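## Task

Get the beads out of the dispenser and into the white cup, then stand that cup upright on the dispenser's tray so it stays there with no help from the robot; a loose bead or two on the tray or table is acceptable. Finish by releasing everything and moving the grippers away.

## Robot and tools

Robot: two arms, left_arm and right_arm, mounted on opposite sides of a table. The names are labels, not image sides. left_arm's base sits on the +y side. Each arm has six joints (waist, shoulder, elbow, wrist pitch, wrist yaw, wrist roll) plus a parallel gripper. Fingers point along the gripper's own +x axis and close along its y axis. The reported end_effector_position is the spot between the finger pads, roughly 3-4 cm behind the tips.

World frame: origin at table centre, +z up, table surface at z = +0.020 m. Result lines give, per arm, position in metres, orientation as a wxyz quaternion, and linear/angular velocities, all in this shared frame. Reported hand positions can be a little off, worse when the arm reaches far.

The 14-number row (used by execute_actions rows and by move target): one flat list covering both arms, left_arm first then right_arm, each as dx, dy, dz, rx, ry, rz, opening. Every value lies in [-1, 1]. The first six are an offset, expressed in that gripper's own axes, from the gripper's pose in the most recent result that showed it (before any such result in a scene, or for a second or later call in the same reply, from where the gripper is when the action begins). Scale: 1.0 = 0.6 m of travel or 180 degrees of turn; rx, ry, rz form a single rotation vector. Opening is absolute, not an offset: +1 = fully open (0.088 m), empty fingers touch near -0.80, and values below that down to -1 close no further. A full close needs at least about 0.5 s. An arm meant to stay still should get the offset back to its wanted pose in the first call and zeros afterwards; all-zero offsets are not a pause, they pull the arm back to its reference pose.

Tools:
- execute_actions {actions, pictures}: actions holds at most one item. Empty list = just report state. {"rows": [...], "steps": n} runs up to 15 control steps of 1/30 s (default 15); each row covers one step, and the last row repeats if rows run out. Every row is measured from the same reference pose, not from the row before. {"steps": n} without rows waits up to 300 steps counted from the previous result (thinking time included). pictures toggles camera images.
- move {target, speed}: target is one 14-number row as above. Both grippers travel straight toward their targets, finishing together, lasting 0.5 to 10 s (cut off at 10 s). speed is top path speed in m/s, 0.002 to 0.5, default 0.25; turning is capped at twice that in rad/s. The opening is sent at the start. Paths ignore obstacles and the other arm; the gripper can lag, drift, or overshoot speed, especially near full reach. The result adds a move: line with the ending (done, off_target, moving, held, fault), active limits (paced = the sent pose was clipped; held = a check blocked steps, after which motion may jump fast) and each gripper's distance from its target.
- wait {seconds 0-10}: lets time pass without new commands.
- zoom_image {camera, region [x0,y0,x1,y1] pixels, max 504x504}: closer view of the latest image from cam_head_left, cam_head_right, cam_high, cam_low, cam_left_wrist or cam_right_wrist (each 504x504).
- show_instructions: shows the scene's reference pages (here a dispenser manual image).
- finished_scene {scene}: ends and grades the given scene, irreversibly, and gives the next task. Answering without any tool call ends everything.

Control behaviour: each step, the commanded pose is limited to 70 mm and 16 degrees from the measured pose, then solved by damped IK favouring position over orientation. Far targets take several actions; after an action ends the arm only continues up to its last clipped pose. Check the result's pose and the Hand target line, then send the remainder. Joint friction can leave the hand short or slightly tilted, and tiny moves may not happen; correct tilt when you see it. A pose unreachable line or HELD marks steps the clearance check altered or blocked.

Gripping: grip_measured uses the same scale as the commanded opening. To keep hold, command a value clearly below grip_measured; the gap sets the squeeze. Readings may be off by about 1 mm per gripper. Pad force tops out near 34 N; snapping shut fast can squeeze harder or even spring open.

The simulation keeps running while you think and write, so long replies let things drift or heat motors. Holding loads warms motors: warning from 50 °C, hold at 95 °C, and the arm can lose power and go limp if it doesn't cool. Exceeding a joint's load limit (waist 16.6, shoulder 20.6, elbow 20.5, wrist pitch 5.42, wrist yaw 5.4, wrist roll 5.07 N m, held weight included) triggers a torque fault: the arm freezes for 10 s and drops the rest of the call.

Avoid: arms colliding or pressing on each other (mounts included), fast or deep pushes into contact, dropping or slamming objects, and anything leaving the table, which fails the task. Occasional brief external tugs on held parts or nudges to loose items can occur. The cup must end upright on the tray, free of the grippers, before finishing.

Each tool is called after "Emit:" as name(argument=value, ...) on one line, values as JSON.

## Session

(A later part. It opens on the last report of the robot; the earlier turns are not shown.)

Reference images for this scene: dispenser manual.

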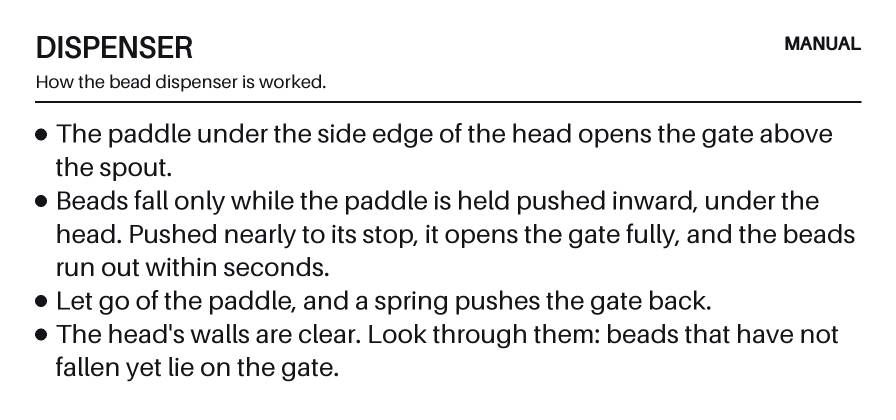

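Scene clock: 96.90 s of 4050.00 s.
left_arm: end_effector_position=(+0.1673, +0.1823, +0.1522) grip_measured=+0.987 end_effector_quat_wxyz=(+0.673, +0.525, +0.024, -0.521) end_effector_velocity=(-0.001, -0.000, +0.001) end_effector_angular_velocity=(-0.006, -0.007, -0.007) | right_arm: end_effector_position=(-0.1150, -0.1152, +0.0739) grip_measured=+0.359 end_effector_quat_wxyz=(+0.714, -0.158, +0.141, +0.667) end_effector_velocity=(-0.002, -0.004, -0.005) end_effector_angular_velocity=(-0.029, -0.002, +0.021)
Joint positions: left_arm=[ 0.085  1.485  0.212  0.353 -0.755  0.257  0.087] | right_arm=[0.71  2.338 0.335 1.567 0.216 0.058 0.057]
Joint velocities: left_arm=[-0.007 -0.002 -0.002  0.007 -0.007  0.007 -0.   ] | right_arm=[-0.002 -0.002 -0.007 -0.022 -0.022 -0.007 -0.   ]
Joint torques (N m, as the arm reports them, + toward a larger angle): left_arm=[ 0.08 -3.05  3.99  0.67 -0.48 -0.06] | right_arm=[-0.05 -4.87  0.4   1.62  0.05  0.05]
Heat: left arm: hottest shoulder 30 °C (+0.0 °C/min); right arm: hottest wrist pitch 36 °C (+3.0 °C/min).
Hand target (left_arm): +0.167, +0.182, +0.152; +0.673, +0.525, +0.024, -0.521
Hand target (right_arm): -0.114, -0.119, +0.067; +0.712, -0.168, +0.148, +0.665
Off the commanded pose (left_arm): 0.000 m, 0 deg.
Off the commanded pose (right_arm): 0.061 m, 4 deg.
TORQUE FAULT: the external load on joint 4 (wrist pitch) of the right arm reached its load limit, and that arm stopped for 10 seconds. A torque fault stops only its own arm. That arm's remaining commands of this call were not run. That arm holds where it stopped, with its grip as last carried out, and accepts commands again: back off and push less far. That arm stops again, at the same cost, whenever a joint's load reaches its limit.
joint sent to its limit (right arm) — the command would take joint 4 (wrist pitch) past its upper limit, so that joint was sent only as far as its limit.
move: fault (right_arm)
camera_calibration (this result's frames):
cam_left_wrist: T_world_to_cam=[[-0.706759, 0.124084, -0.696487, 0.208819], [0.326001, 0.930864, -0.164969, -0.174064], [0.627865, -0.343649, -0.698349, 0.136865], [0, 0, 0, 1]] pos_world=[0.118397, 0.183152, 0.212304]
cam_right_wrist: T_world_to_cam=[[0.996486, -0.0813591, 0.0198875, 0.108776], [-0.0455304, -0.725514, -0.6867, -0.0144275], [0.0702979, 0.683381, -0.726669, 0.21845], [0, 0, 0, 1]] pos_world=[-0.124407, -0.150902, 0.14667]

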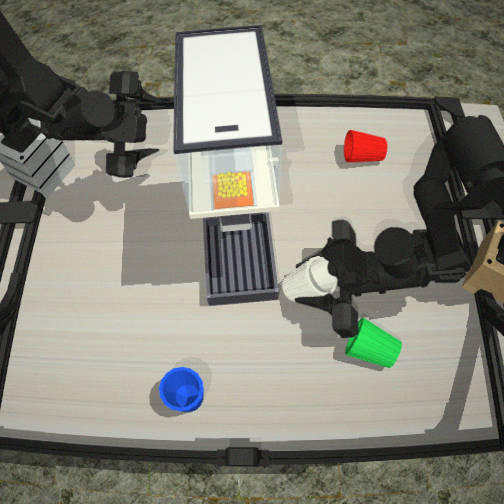

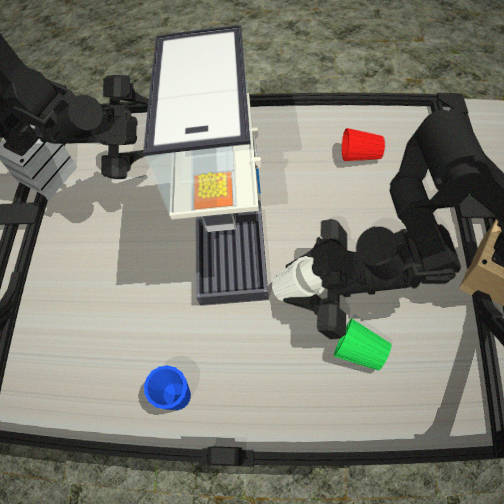

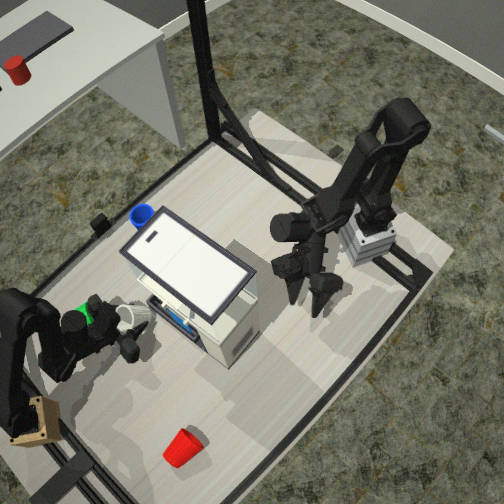

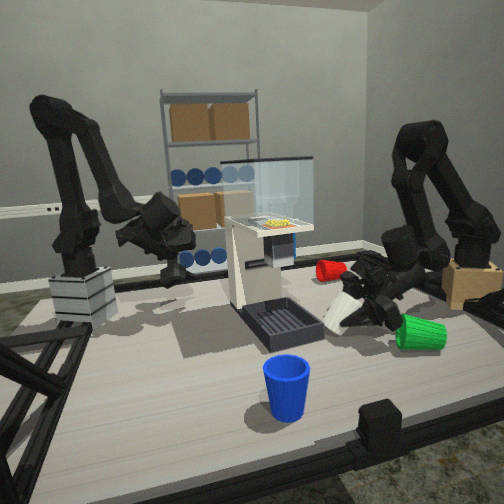

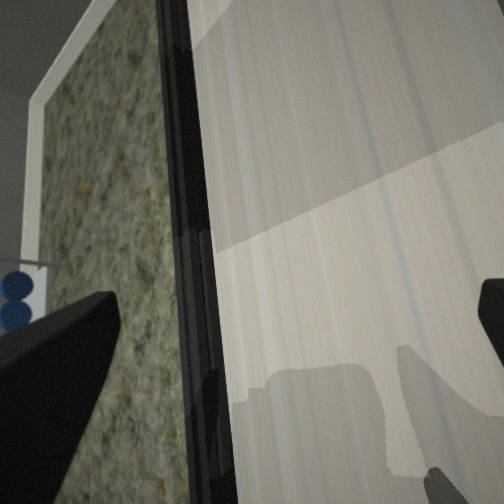

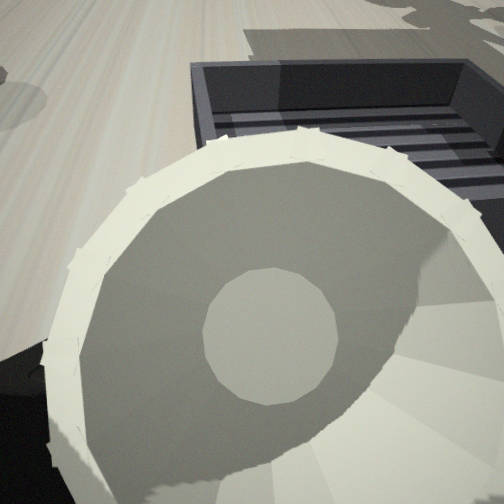

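Emit:
move(target=[0,0,0,0,0,0,1,-0.108,0,0.078,0,0.24,0,-0.15], speed=0.08)

Emit:
zoom_image(camera="cam_low", region=[280, 190, 460, 350])

Scene clock: 109.87 s of 4050.00 s.
left_arm: end_effector_position=(+0.1673, +0.1823, +0.1522) grip_measured=+0.987 end_effector_quat_wxyz=(+0.673, +0.525, +0.024, -0.521) end_effector_velocity=(+0.001, +0.002, -0.000) end_effector_angular_velocity=(+0.001, -0.003, +0.006) | right_arm: end_effector_position=(-0.1191, -0.1621, +0.1366) grip_measured=+0.358 end_effector_quat_wxyz=(+0.608, -0.403, +0.398, +0.556) end_effector_velocity=(-0.002, -0.003, +0.001) end_effector_angular_velocity=(-0.024, +0.020, -0.002)
Joint positions: left_arm=[ 0.085  1.485  0.212  0.353 -0.755  0.257  0.087] | right_arm=[ 0.701  1.585  0.729 -0.364  0.119  0.178  0.057]
Joint velocities: left_arm=[-0.002 -0.002 -0.002 -0.007 -0.007 -0.007  0.   ] | right_arm=[-0.002 -0.002  0.012 -0.037 -0.022  0.007 -0.   ]
Joint torques (N m, as the arm reports them, + toward a larger angle): left_arm=[ 0.07 -3.03  4.    0.66 -0.48 -0.04] | right_arm=[-0.38 -8.08  6.36  1.07 -0.04  0.13]
Heat: left arm: hottest shoulder 30 °C (+0.0 °C/min); right arm: hottest shoulder 35 °C (+0.0 °C/min).
Hand target (left_arm): +0.167, +0.182, +0.152; +0.673, +0.525, +0.024, -0.521
Hand target (right_arm): -0.120, -0.156, +0.145; +0.613, -0.392, +0.394, +0.562
Off the commanded pose (left_arm): 0.000 m, 0 deg.
Off the commanded pose (right_arm): 0.010 m, 2 deg.
move: off_target (right_arm)
camera_calibration (this result's frames):
cam_left_wrist: T_world_to_cam=[[-0.706759, 0.124084, -0.696487, 0.208819], [0.326001, 0.930864, -0.164969, -0.174064], [0.627865, -0.343649, -0.698349, 0.136865], [0, 0, 0, 1]] pos_world=[0.118397, 0.183152, 0.212304]
cam_right_wrist: T_world_to_cam=[[0.995077, -0.0846513, 0.0515409, 0.10279], [-0.0858126, -0.996095, 0.020748, -0.150909], [0.0495833, -0.0250687, -0.998455, 0.21619], [0, 0, 0, 1]] pos_world=[-0.125953, -0.136199, 0.213689]

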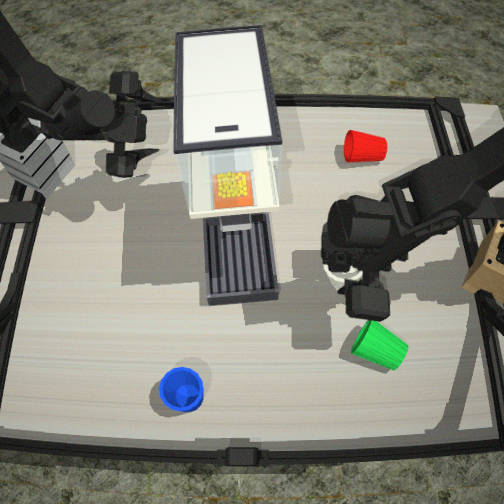

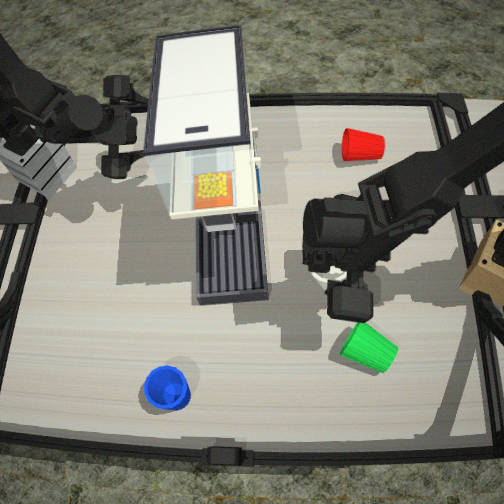

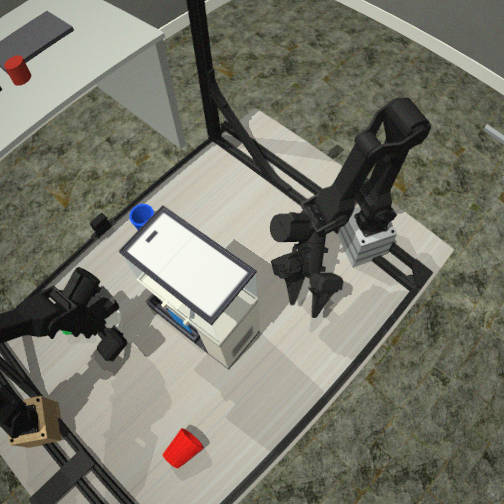

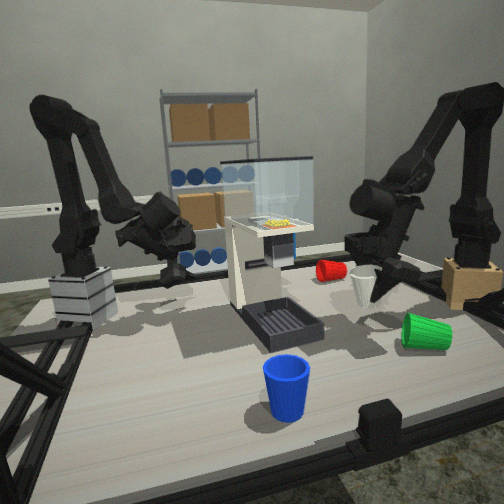

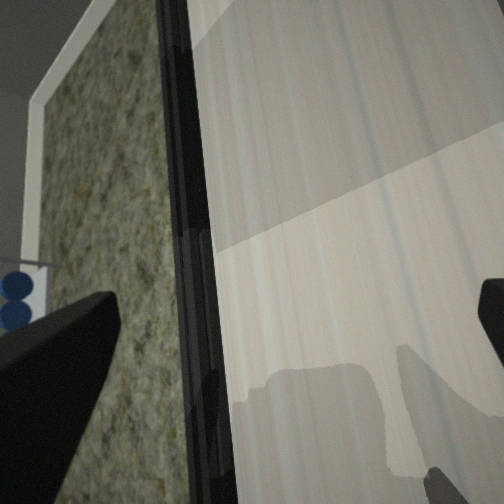

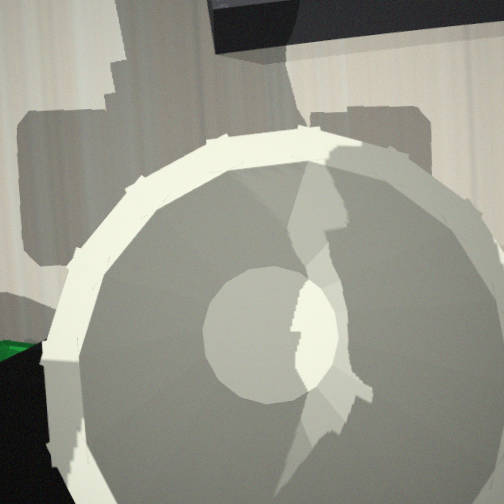

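Region (280, 190, 460, 350) of cam_low's 504x504 image, scaled by 2.800, with more detail than that image has.

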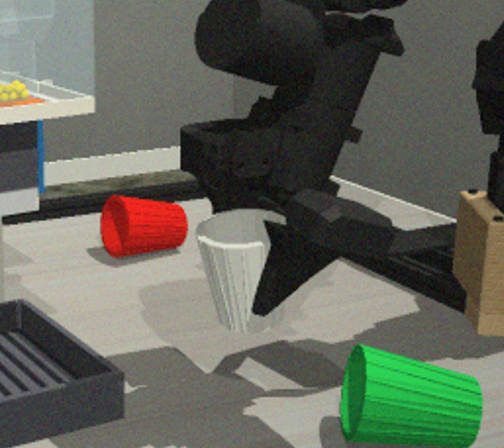

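Emit:
move(target=[0,0,0,0,0,0,1,0.102,0,-0.04,0,0,0,-0.15], speed=0.03)

Emit:
zoom_image(camera="cam_low", region=[280, 190, 460, 350])

Scene clock: 116.13 s of 4050.00 s.
left_arm: end_effector_position=(+0.1673, +0.1823, +0.1522) grip_measured=+0.987 end_effector_quat_wxyz=(+0.673, +0.525, +0.024, -0.521) end_effector_velocity=(+0.003, +0.003, -0.000) end_effector_angular_velocity=(-0.006, -0.006, +0.024) | right_arm: end_effector_position=(-0.1173, -0.1546, +0.0805) grip_measured=+0.358 end_effector_quat_wxyz=(+0.615, -0.393, +0.389, +0.563) end_effector_velocity=(+0.002, -0.001, -0.002) end_effector_angular_velocity=(-0.011, -0.006, -0.012)
Joint positions: left_arm=[ 0.085  1.485  0.212  0.353 -0.755  0.257  0.087] | right_arm=[ 0.692  1.779  0.632 -0.039  0.118  0.169  0.057]
Joint velocities: left_arm=[-0.002 -0.002 -0.007 -0.007 -0.022 -0.022 -0.   ] | right_arm=[-0.002  0.007  0.002 -0.007  0.007  0.007  0.   ]
Joint torques (N m, as the arm reports them, + toward a larger angle): left_arm=[ 0.09 -3.    4.01  0.65 -0.5  -0.06] | right_arm=[-0.34 -4.28  2.59  1.2  -0.05 -0.04]
Heat: left arm: hottest shoulder 30 °C (+0.0 °C/min); right arm: hottest shoulder 35 °C (+0.0 °C/min).
Hand target (left_arm): +0.167, +0.182, +0.152; +0.673, +0.525, +0.024, -0.521
Hand target (right_arm): -0.116, -0.163, +0.071; +0.608, -0.403, +0.398, +0.556
Off the commanded pose (left_arm): 0.000 m, 0 deg.
Off the commanded pose (right_arm): 0.013 m, 2 deg.
move: off_target (right_arm)
camera_calibration (this result's frames):
cam_left_wrist: T_world_to_cam=[[-0.706759, 0.124084, -0.696487, 0.208819], [0.326001, 0.930864, -0.164969, -0.174064], [0.627865, -0.343649, -0.698349, 0.136865], [0, 0, 0, 1]] pos_world=[0.118397, 0.183152, 0.212304]
cam_right_wrist: T_world_to_cam=[[0.995093, -0.0871832, 0.0467919, 0.104519], [-0.0867172, -0.996162, -0.0119024, -0.139595], [0.04765, 0.00778632, -0.998834, 0.165168], [0, 0, 0, 1]] pos_world=[-0.123981, -0.131233, 0.158423]

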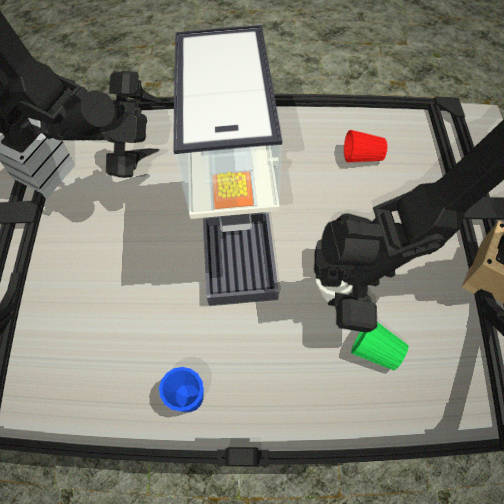

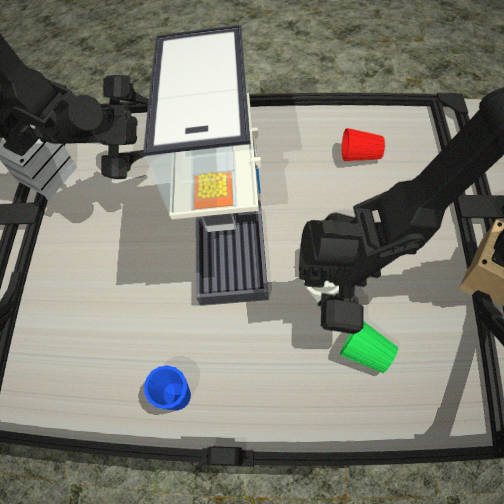

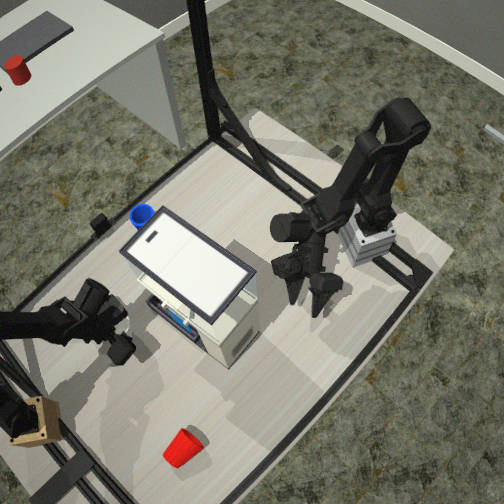

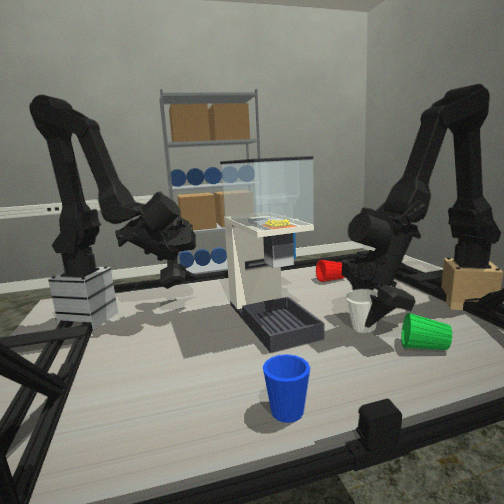

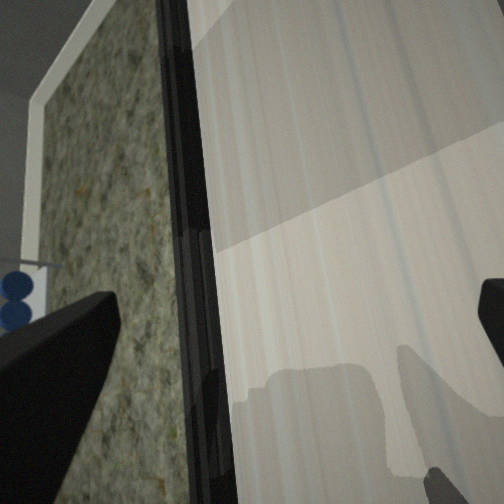

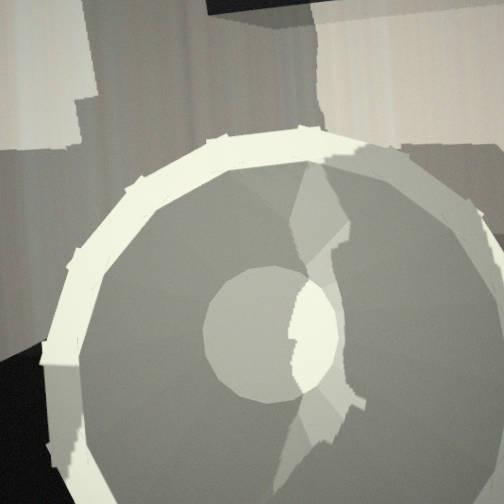

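Region (280, 190, 460, 350) of cam_low's 504x504 image, scaled by 2.800, with more detail than that image has.

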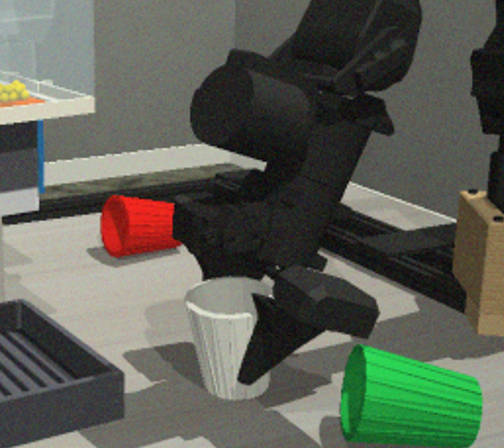

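Emit:
move(target=[0,0,0,0,0,0,1,-0.1,-0.005,0.042,0,0,0,-0.2], speed=0.06)

Emit:
move(target=[0,0,0,0,0,0,1,0.107,0.028,0.257,0,0,0,-0.2], speed=0.05)

Emit:
zoom_image(camera="cam_low", region=[220, 190, 400, 350])

Scene clock: 135.37 s of 4050.00 s.
left_arm: end_effector_position=(+0.1673, +0.1823, +0.1522) grip_measured=+0.987 end_effector_quat_wxyz=(+0.673, +0.525, +0.024, -0.521) end_effector_velocity=(-0.000, +0.003, -0.003) end_effector_angular_velocity=(+0.017, -0.004, -0.011) | right_arm: end_effector_position=(-0.1161, -0.1624, +0.1362) grip_measured=+0.356 end_effector_quat_wxyz=(+0.609, -0.404, +0.397, +0.555) end_effector_velocity=(+0.000, -0.005, -0.002) end_effector_angular_velocity=(-0.023, +0.001, +0.007)
Joint positions: left_arm=[ 0.085  1.485  0.212  0.353 -0.755  0.257  0.087] | right_arm=[ 0.691  1.583  0.725 -0.361  0.118  0.169  0.056]
Joint velocities: left_arm=[-0.002 -0.002 -0.007 -0.007  0.007  0.007 -0.   ] | right_arm=[-0.002 -0.002 -0.002 -0.022 -0.007 -0.007 -0.   ]
Joint torques (N m, as the arm reports them, + toward a larger angle): left_arm=[ 0.08 -3.05  3.96  0.66 -0.49 -0.04] | right_arm=[-0.01 -8.6   6.45  1.06  0.07  0.06]
Heat: left arm: hottest shoulder 30 °C (+0.0 °C/min); right arm: hottest shoulder 34 °C (-2.0 °C/min).
Hand target (left_arm): +0.167, +0.182, +0.152; +0.673, +0.525, +0.024, -0.521
Hand target (right_arm): -0.117, -0.155, +0.146; +0.615, -0.393, +0.389, +0.563
Off the commanded pose (left_arm): 0.000 m, 0 deg.
Off the commanded pose (right_arm): 0.012 m, 2 deg.
move: off_target (right_arm)
camera_calibration (this result's frames):
cam_left_wrist: T_world_to_cam=[[-0.706759, 0.124084, -0.696487, 0.208819], [0.326001, 0.930864, -0.164969, -0.174064], [0.627865, -0.343649, -0.698349, 0.136865], [0, 0, 0, 1]] pos_world=[0.118397, 0.183152, 0.212304]
cam_right_wrist: T_world_to_cam=[[0.994879, -0.0854335, 0.0540125, 0.0993478], [-0.0866264, -0.996037, 0.0201415, -0.150891], [0.0520777, -0.0247173, -0.998337, 0.215975], [0, 0, 0, 1]] pos_world=[-0.123158, -0.136467, 0.213289]

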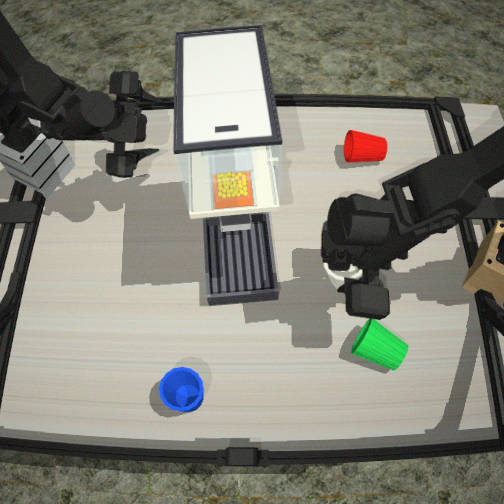

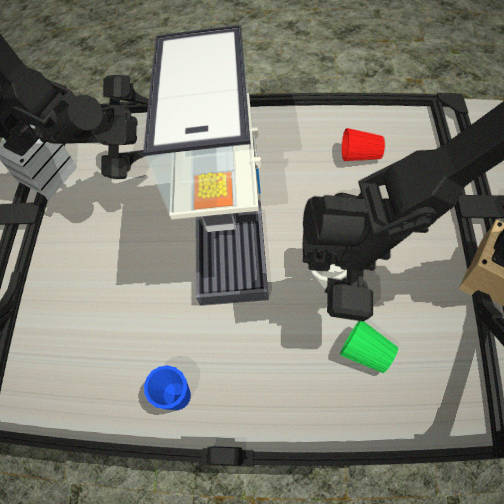

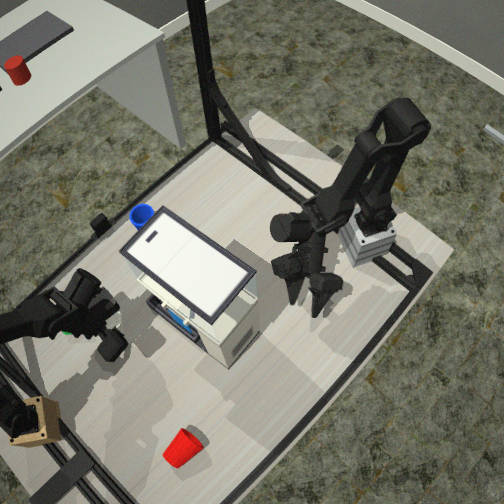

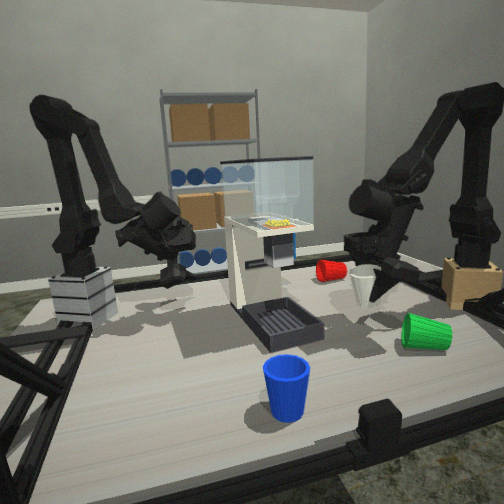

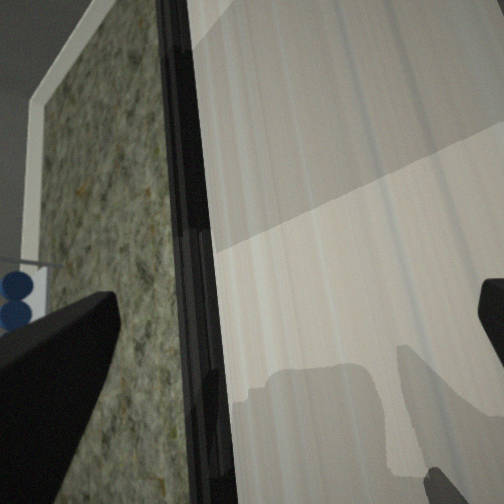

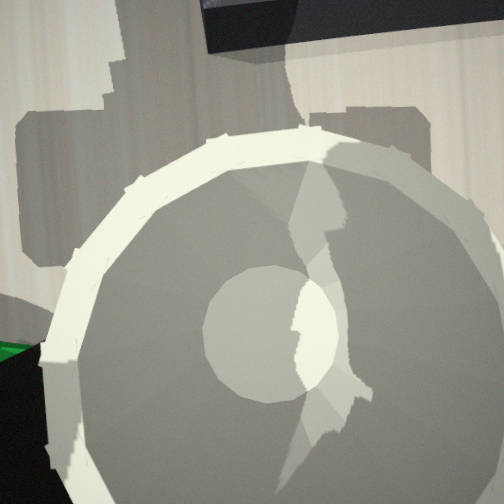

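Scene clock: 139.07 s of 4050.00 s.
left_arm: end_effector_position=(+0.1673, +0.1823, +0.1522) grip_measured=+0.987 end_effector_quat_wxyz=(+0.673, +0.525, +0.024, -0.521) end_effector_velocity=(+0.002, +0.003, -0.001) end_effector_angular_velocity=(+0.006, -0.005, +0.006) | right_arm: end_effector_position=(-0.1240, -0.0018, +0.1288) grip_measured=+0.356 end_effector_quat_wxyz=(+0.607, -0.409, +0.400, +0.552) end_effector_velocity=(-0.000, +0.002, -0.003) end_effector_angular_velocity=(-0.007, +0.009, -0.007)
Joint positions: left_arm=[ 0.085  1.485  0.212  0.353 -0.755  0.257  0.087] | right_arm=[ 0.656  2.151  1.462 -0.54   0.107  0.135  0.056]
Joint velocities: left_arm=[-0.002 -0.002 -0.007 -0.007 -0.007 -0.007  0.   ] | right_arm=[-0.002  0.017  0.017 -0.007 -0.007  0.007 -0.   ]
Joint torques (N m, as the arm reports them, + toward a larger angle): left_arm=[ 0.11 -3.    4.    0.66 -0.48 -0.05] | right_arm=[ -0.43 -10.54   7.18   1.22  -0.02  -0.06]
Heat: left arm: hottest shoulder 30 °C (+0.0 °C/min); right arm: hottest shoulder 34 °C (-2.0 °C/min).
Hand target (left_arm): +0.167, +0.182, +0.152; +0.673, +0.525, +0.024, -0.521
Hand target (right_arm): -0.123, +0.005, +0.132; +0.609, -0.404, +0.397, +0.555
Off the commanded pose (left_arm): 0.000 m, 0 deg.
Off the commanded pose (right_arm): 0.007 m, 1 deg.
move: done
camera_calibration (this result's frames):
cam_left_wrist: T_world_to_cam=[[-0.706759, 0.124084, -0.696487, 0.208819], [0.326001, 0.930864, -0.164969, -0.174064], [0.627865, -0.343649, -0.698349, 0.136865], [0, 0, 0, 1]] pos_world=[0.118397, 0.183152, 0.212304]
cam_right_wrist: T_world_to_cam=[[0.99469, -0.084775, 0.0583473, 0.12075], [-0.0868303, -0.995655, 0.0336355, 0.00677463], [0.0552423, -0.0385232, -0.99773, 0.213185], [0, 0, 0, 1]] pos_world=[-0.131298, 0.0251944, 0.205428]

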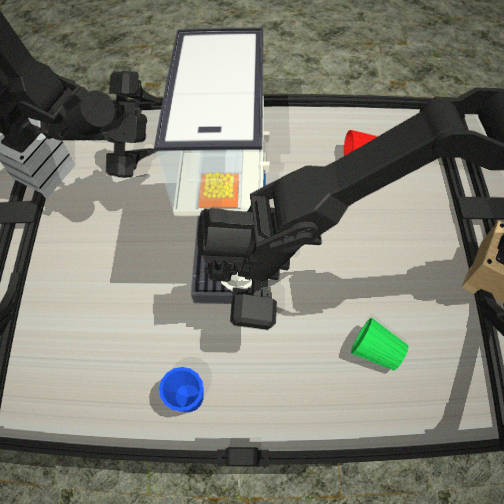

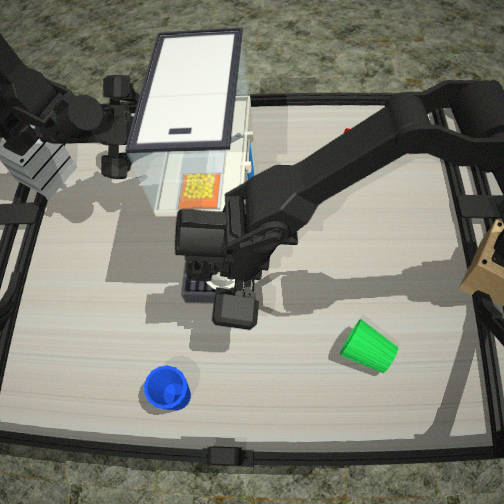

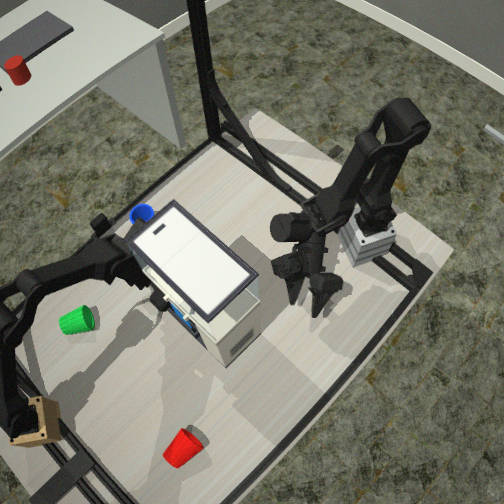

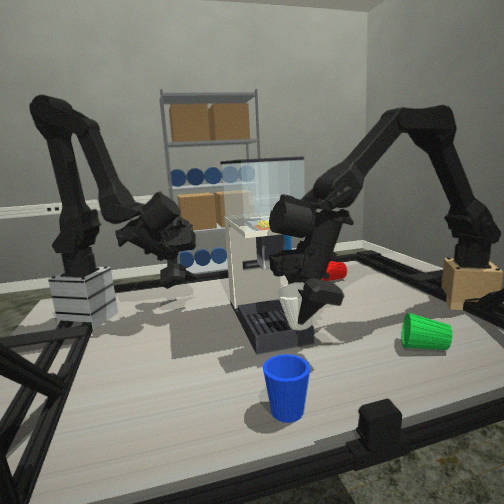

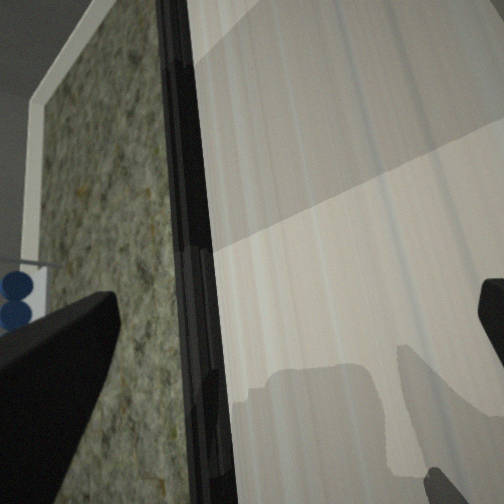

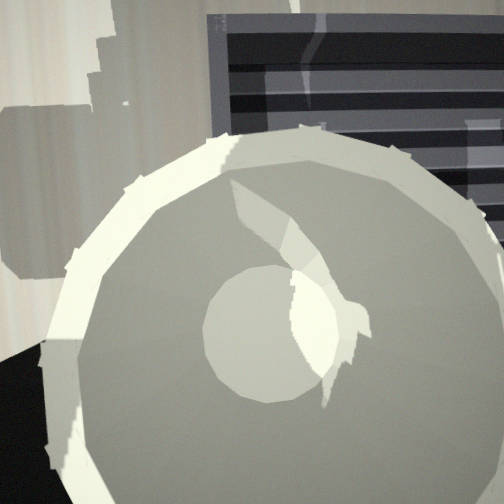

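Region (220, 190, 400, 350) of cam_low's 504x504 image, scaled by 2.800, with more detail than that image has.

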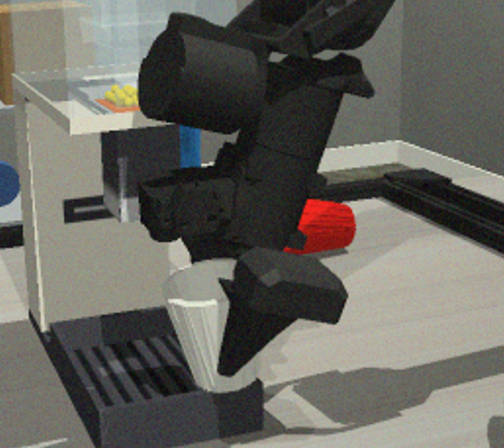

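Emit:
move(target=[0,0,0,0,0,0,1,-0.08,0,-0.17,0,0,0,-0.2], speed=0.05)

Scene clock: 146.83 s of 4050.00 s.
left_arm: end_effector_position=(+0.1673, +0.1823, +0.1522) grip_measured=+0.987 end_effector_quat_wxyz=(+0.673, +0.525, +0.024, -0.521) end_effector_velocity=(+0.004, +0.005, -0.002) end_effector_angular_velocity=(+0.014, -0.022, +0.015) | right_arm: end_effector_position=(-0.1306, -0.1131, +0.1333) grip_measured=+0.355 end_effector_quat_wxyz=(+0.603, -0.413, +0.405, +0.550) end_effector_velocity=(+0.000, -0.002, +0.005) end_effector_angular_velocity=(+0.005, +0.001, +0.021)
Joint positions: left_arm=[ 0.085  1.485  0.212  0.353 -0.755  0.257  0.087] | right_arm=[ 0.713  1.787  0.956 -0.419  0.121  0.189  0.056]
Joint velocities: left_arm=[-0.002 -0.002 -0.007 -0.022 -0.022 -0.007  0.   ] | right_arm=[-0.002 -0.022 -0.007 -0.007 -0.007 -0.022 -0.   ]
Joint torques (N m, as the arm reports them, + toward a larger angle): left_arm=[ 0.17 -3.01  3.96  0.65 -0.48 -0.04] | right_arm=[  0.19 -10.82   3.99   1.2    0.25   0.1 ]
Heat: left arm: hottest shoulder 30 °C (+0.0 °C/min); right arm: hottest shoulder 36 °C (+0.0 °C/min).
Hand target (left_arm): +0.167, +0.182, +0.152; +0.673, +0.525, +0.024, -0.521
Hand target (right_arm): -0.131, -0.114, +0.138; +0.607, -0.409, +0.400, +0.552
Off the commanded pose (left_arm): 0.000 m, 0 deg.
Off the commanded pose (right_arm): 0.005 m, 1 deg.
move: done
camera_calibration (this result's frames):
cam_left_wrist: T_world_to_cam=[[-0.706759, 0.124084, -0.696487, 0.208819], [0.326001, 0.930864, -0.164969, -0.174064], [0.627865, -0.343649, -0.698349, 0.136865], [0, 0, 0, 1]] pos_world=[0.118397, 0.183152, 0.212304]
cam_right_wrist: T_world_to_cam=[[0.99494, -0.0824563, 0.0574104, 0.117976], [-0.0853374, -0.995113, 0.0496809, -0.106655], [0.0530333, -0.0543288, -0.997114, 0.21168], [0, 0, 0, 1]] pos_world=[-0.137707, -0.0849052, 0.209595]

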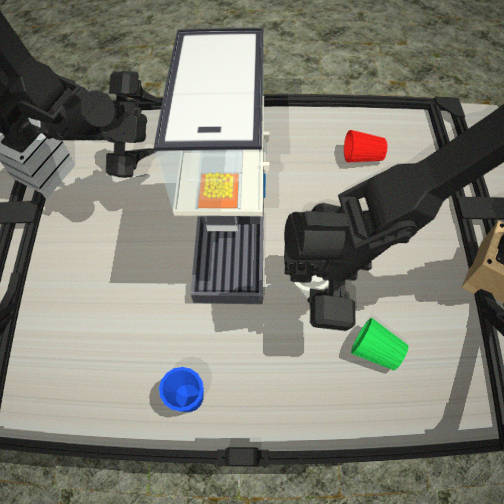

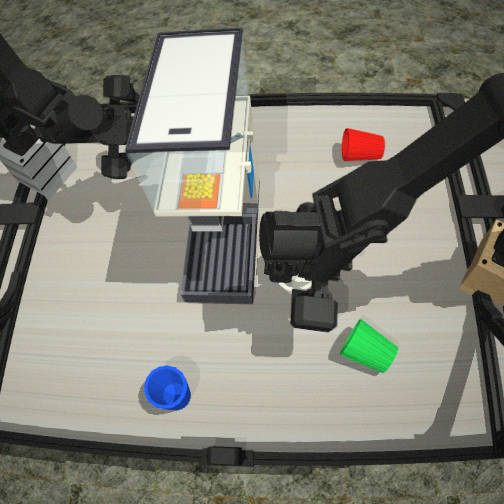

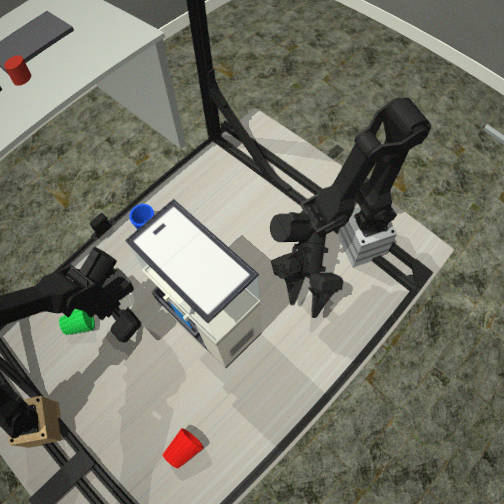

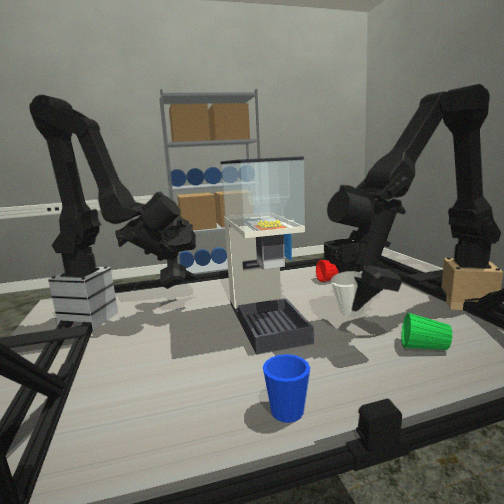

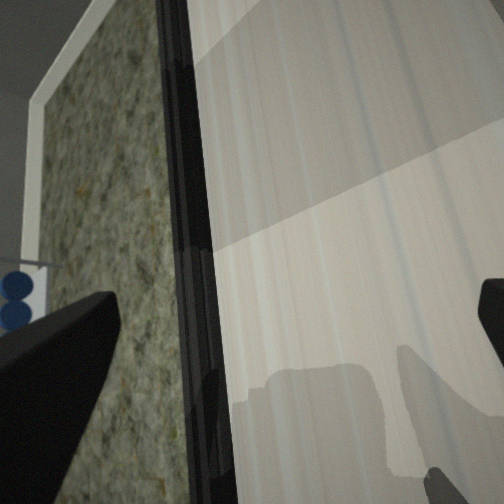

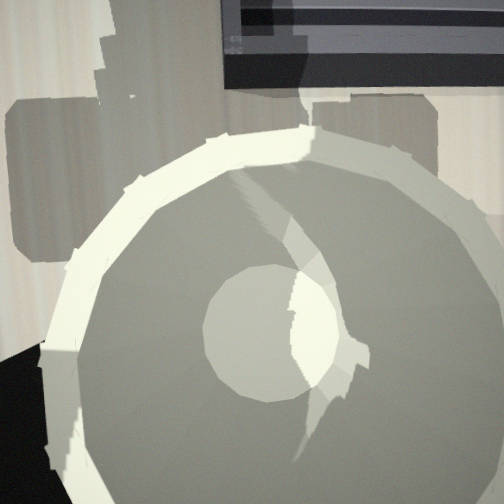

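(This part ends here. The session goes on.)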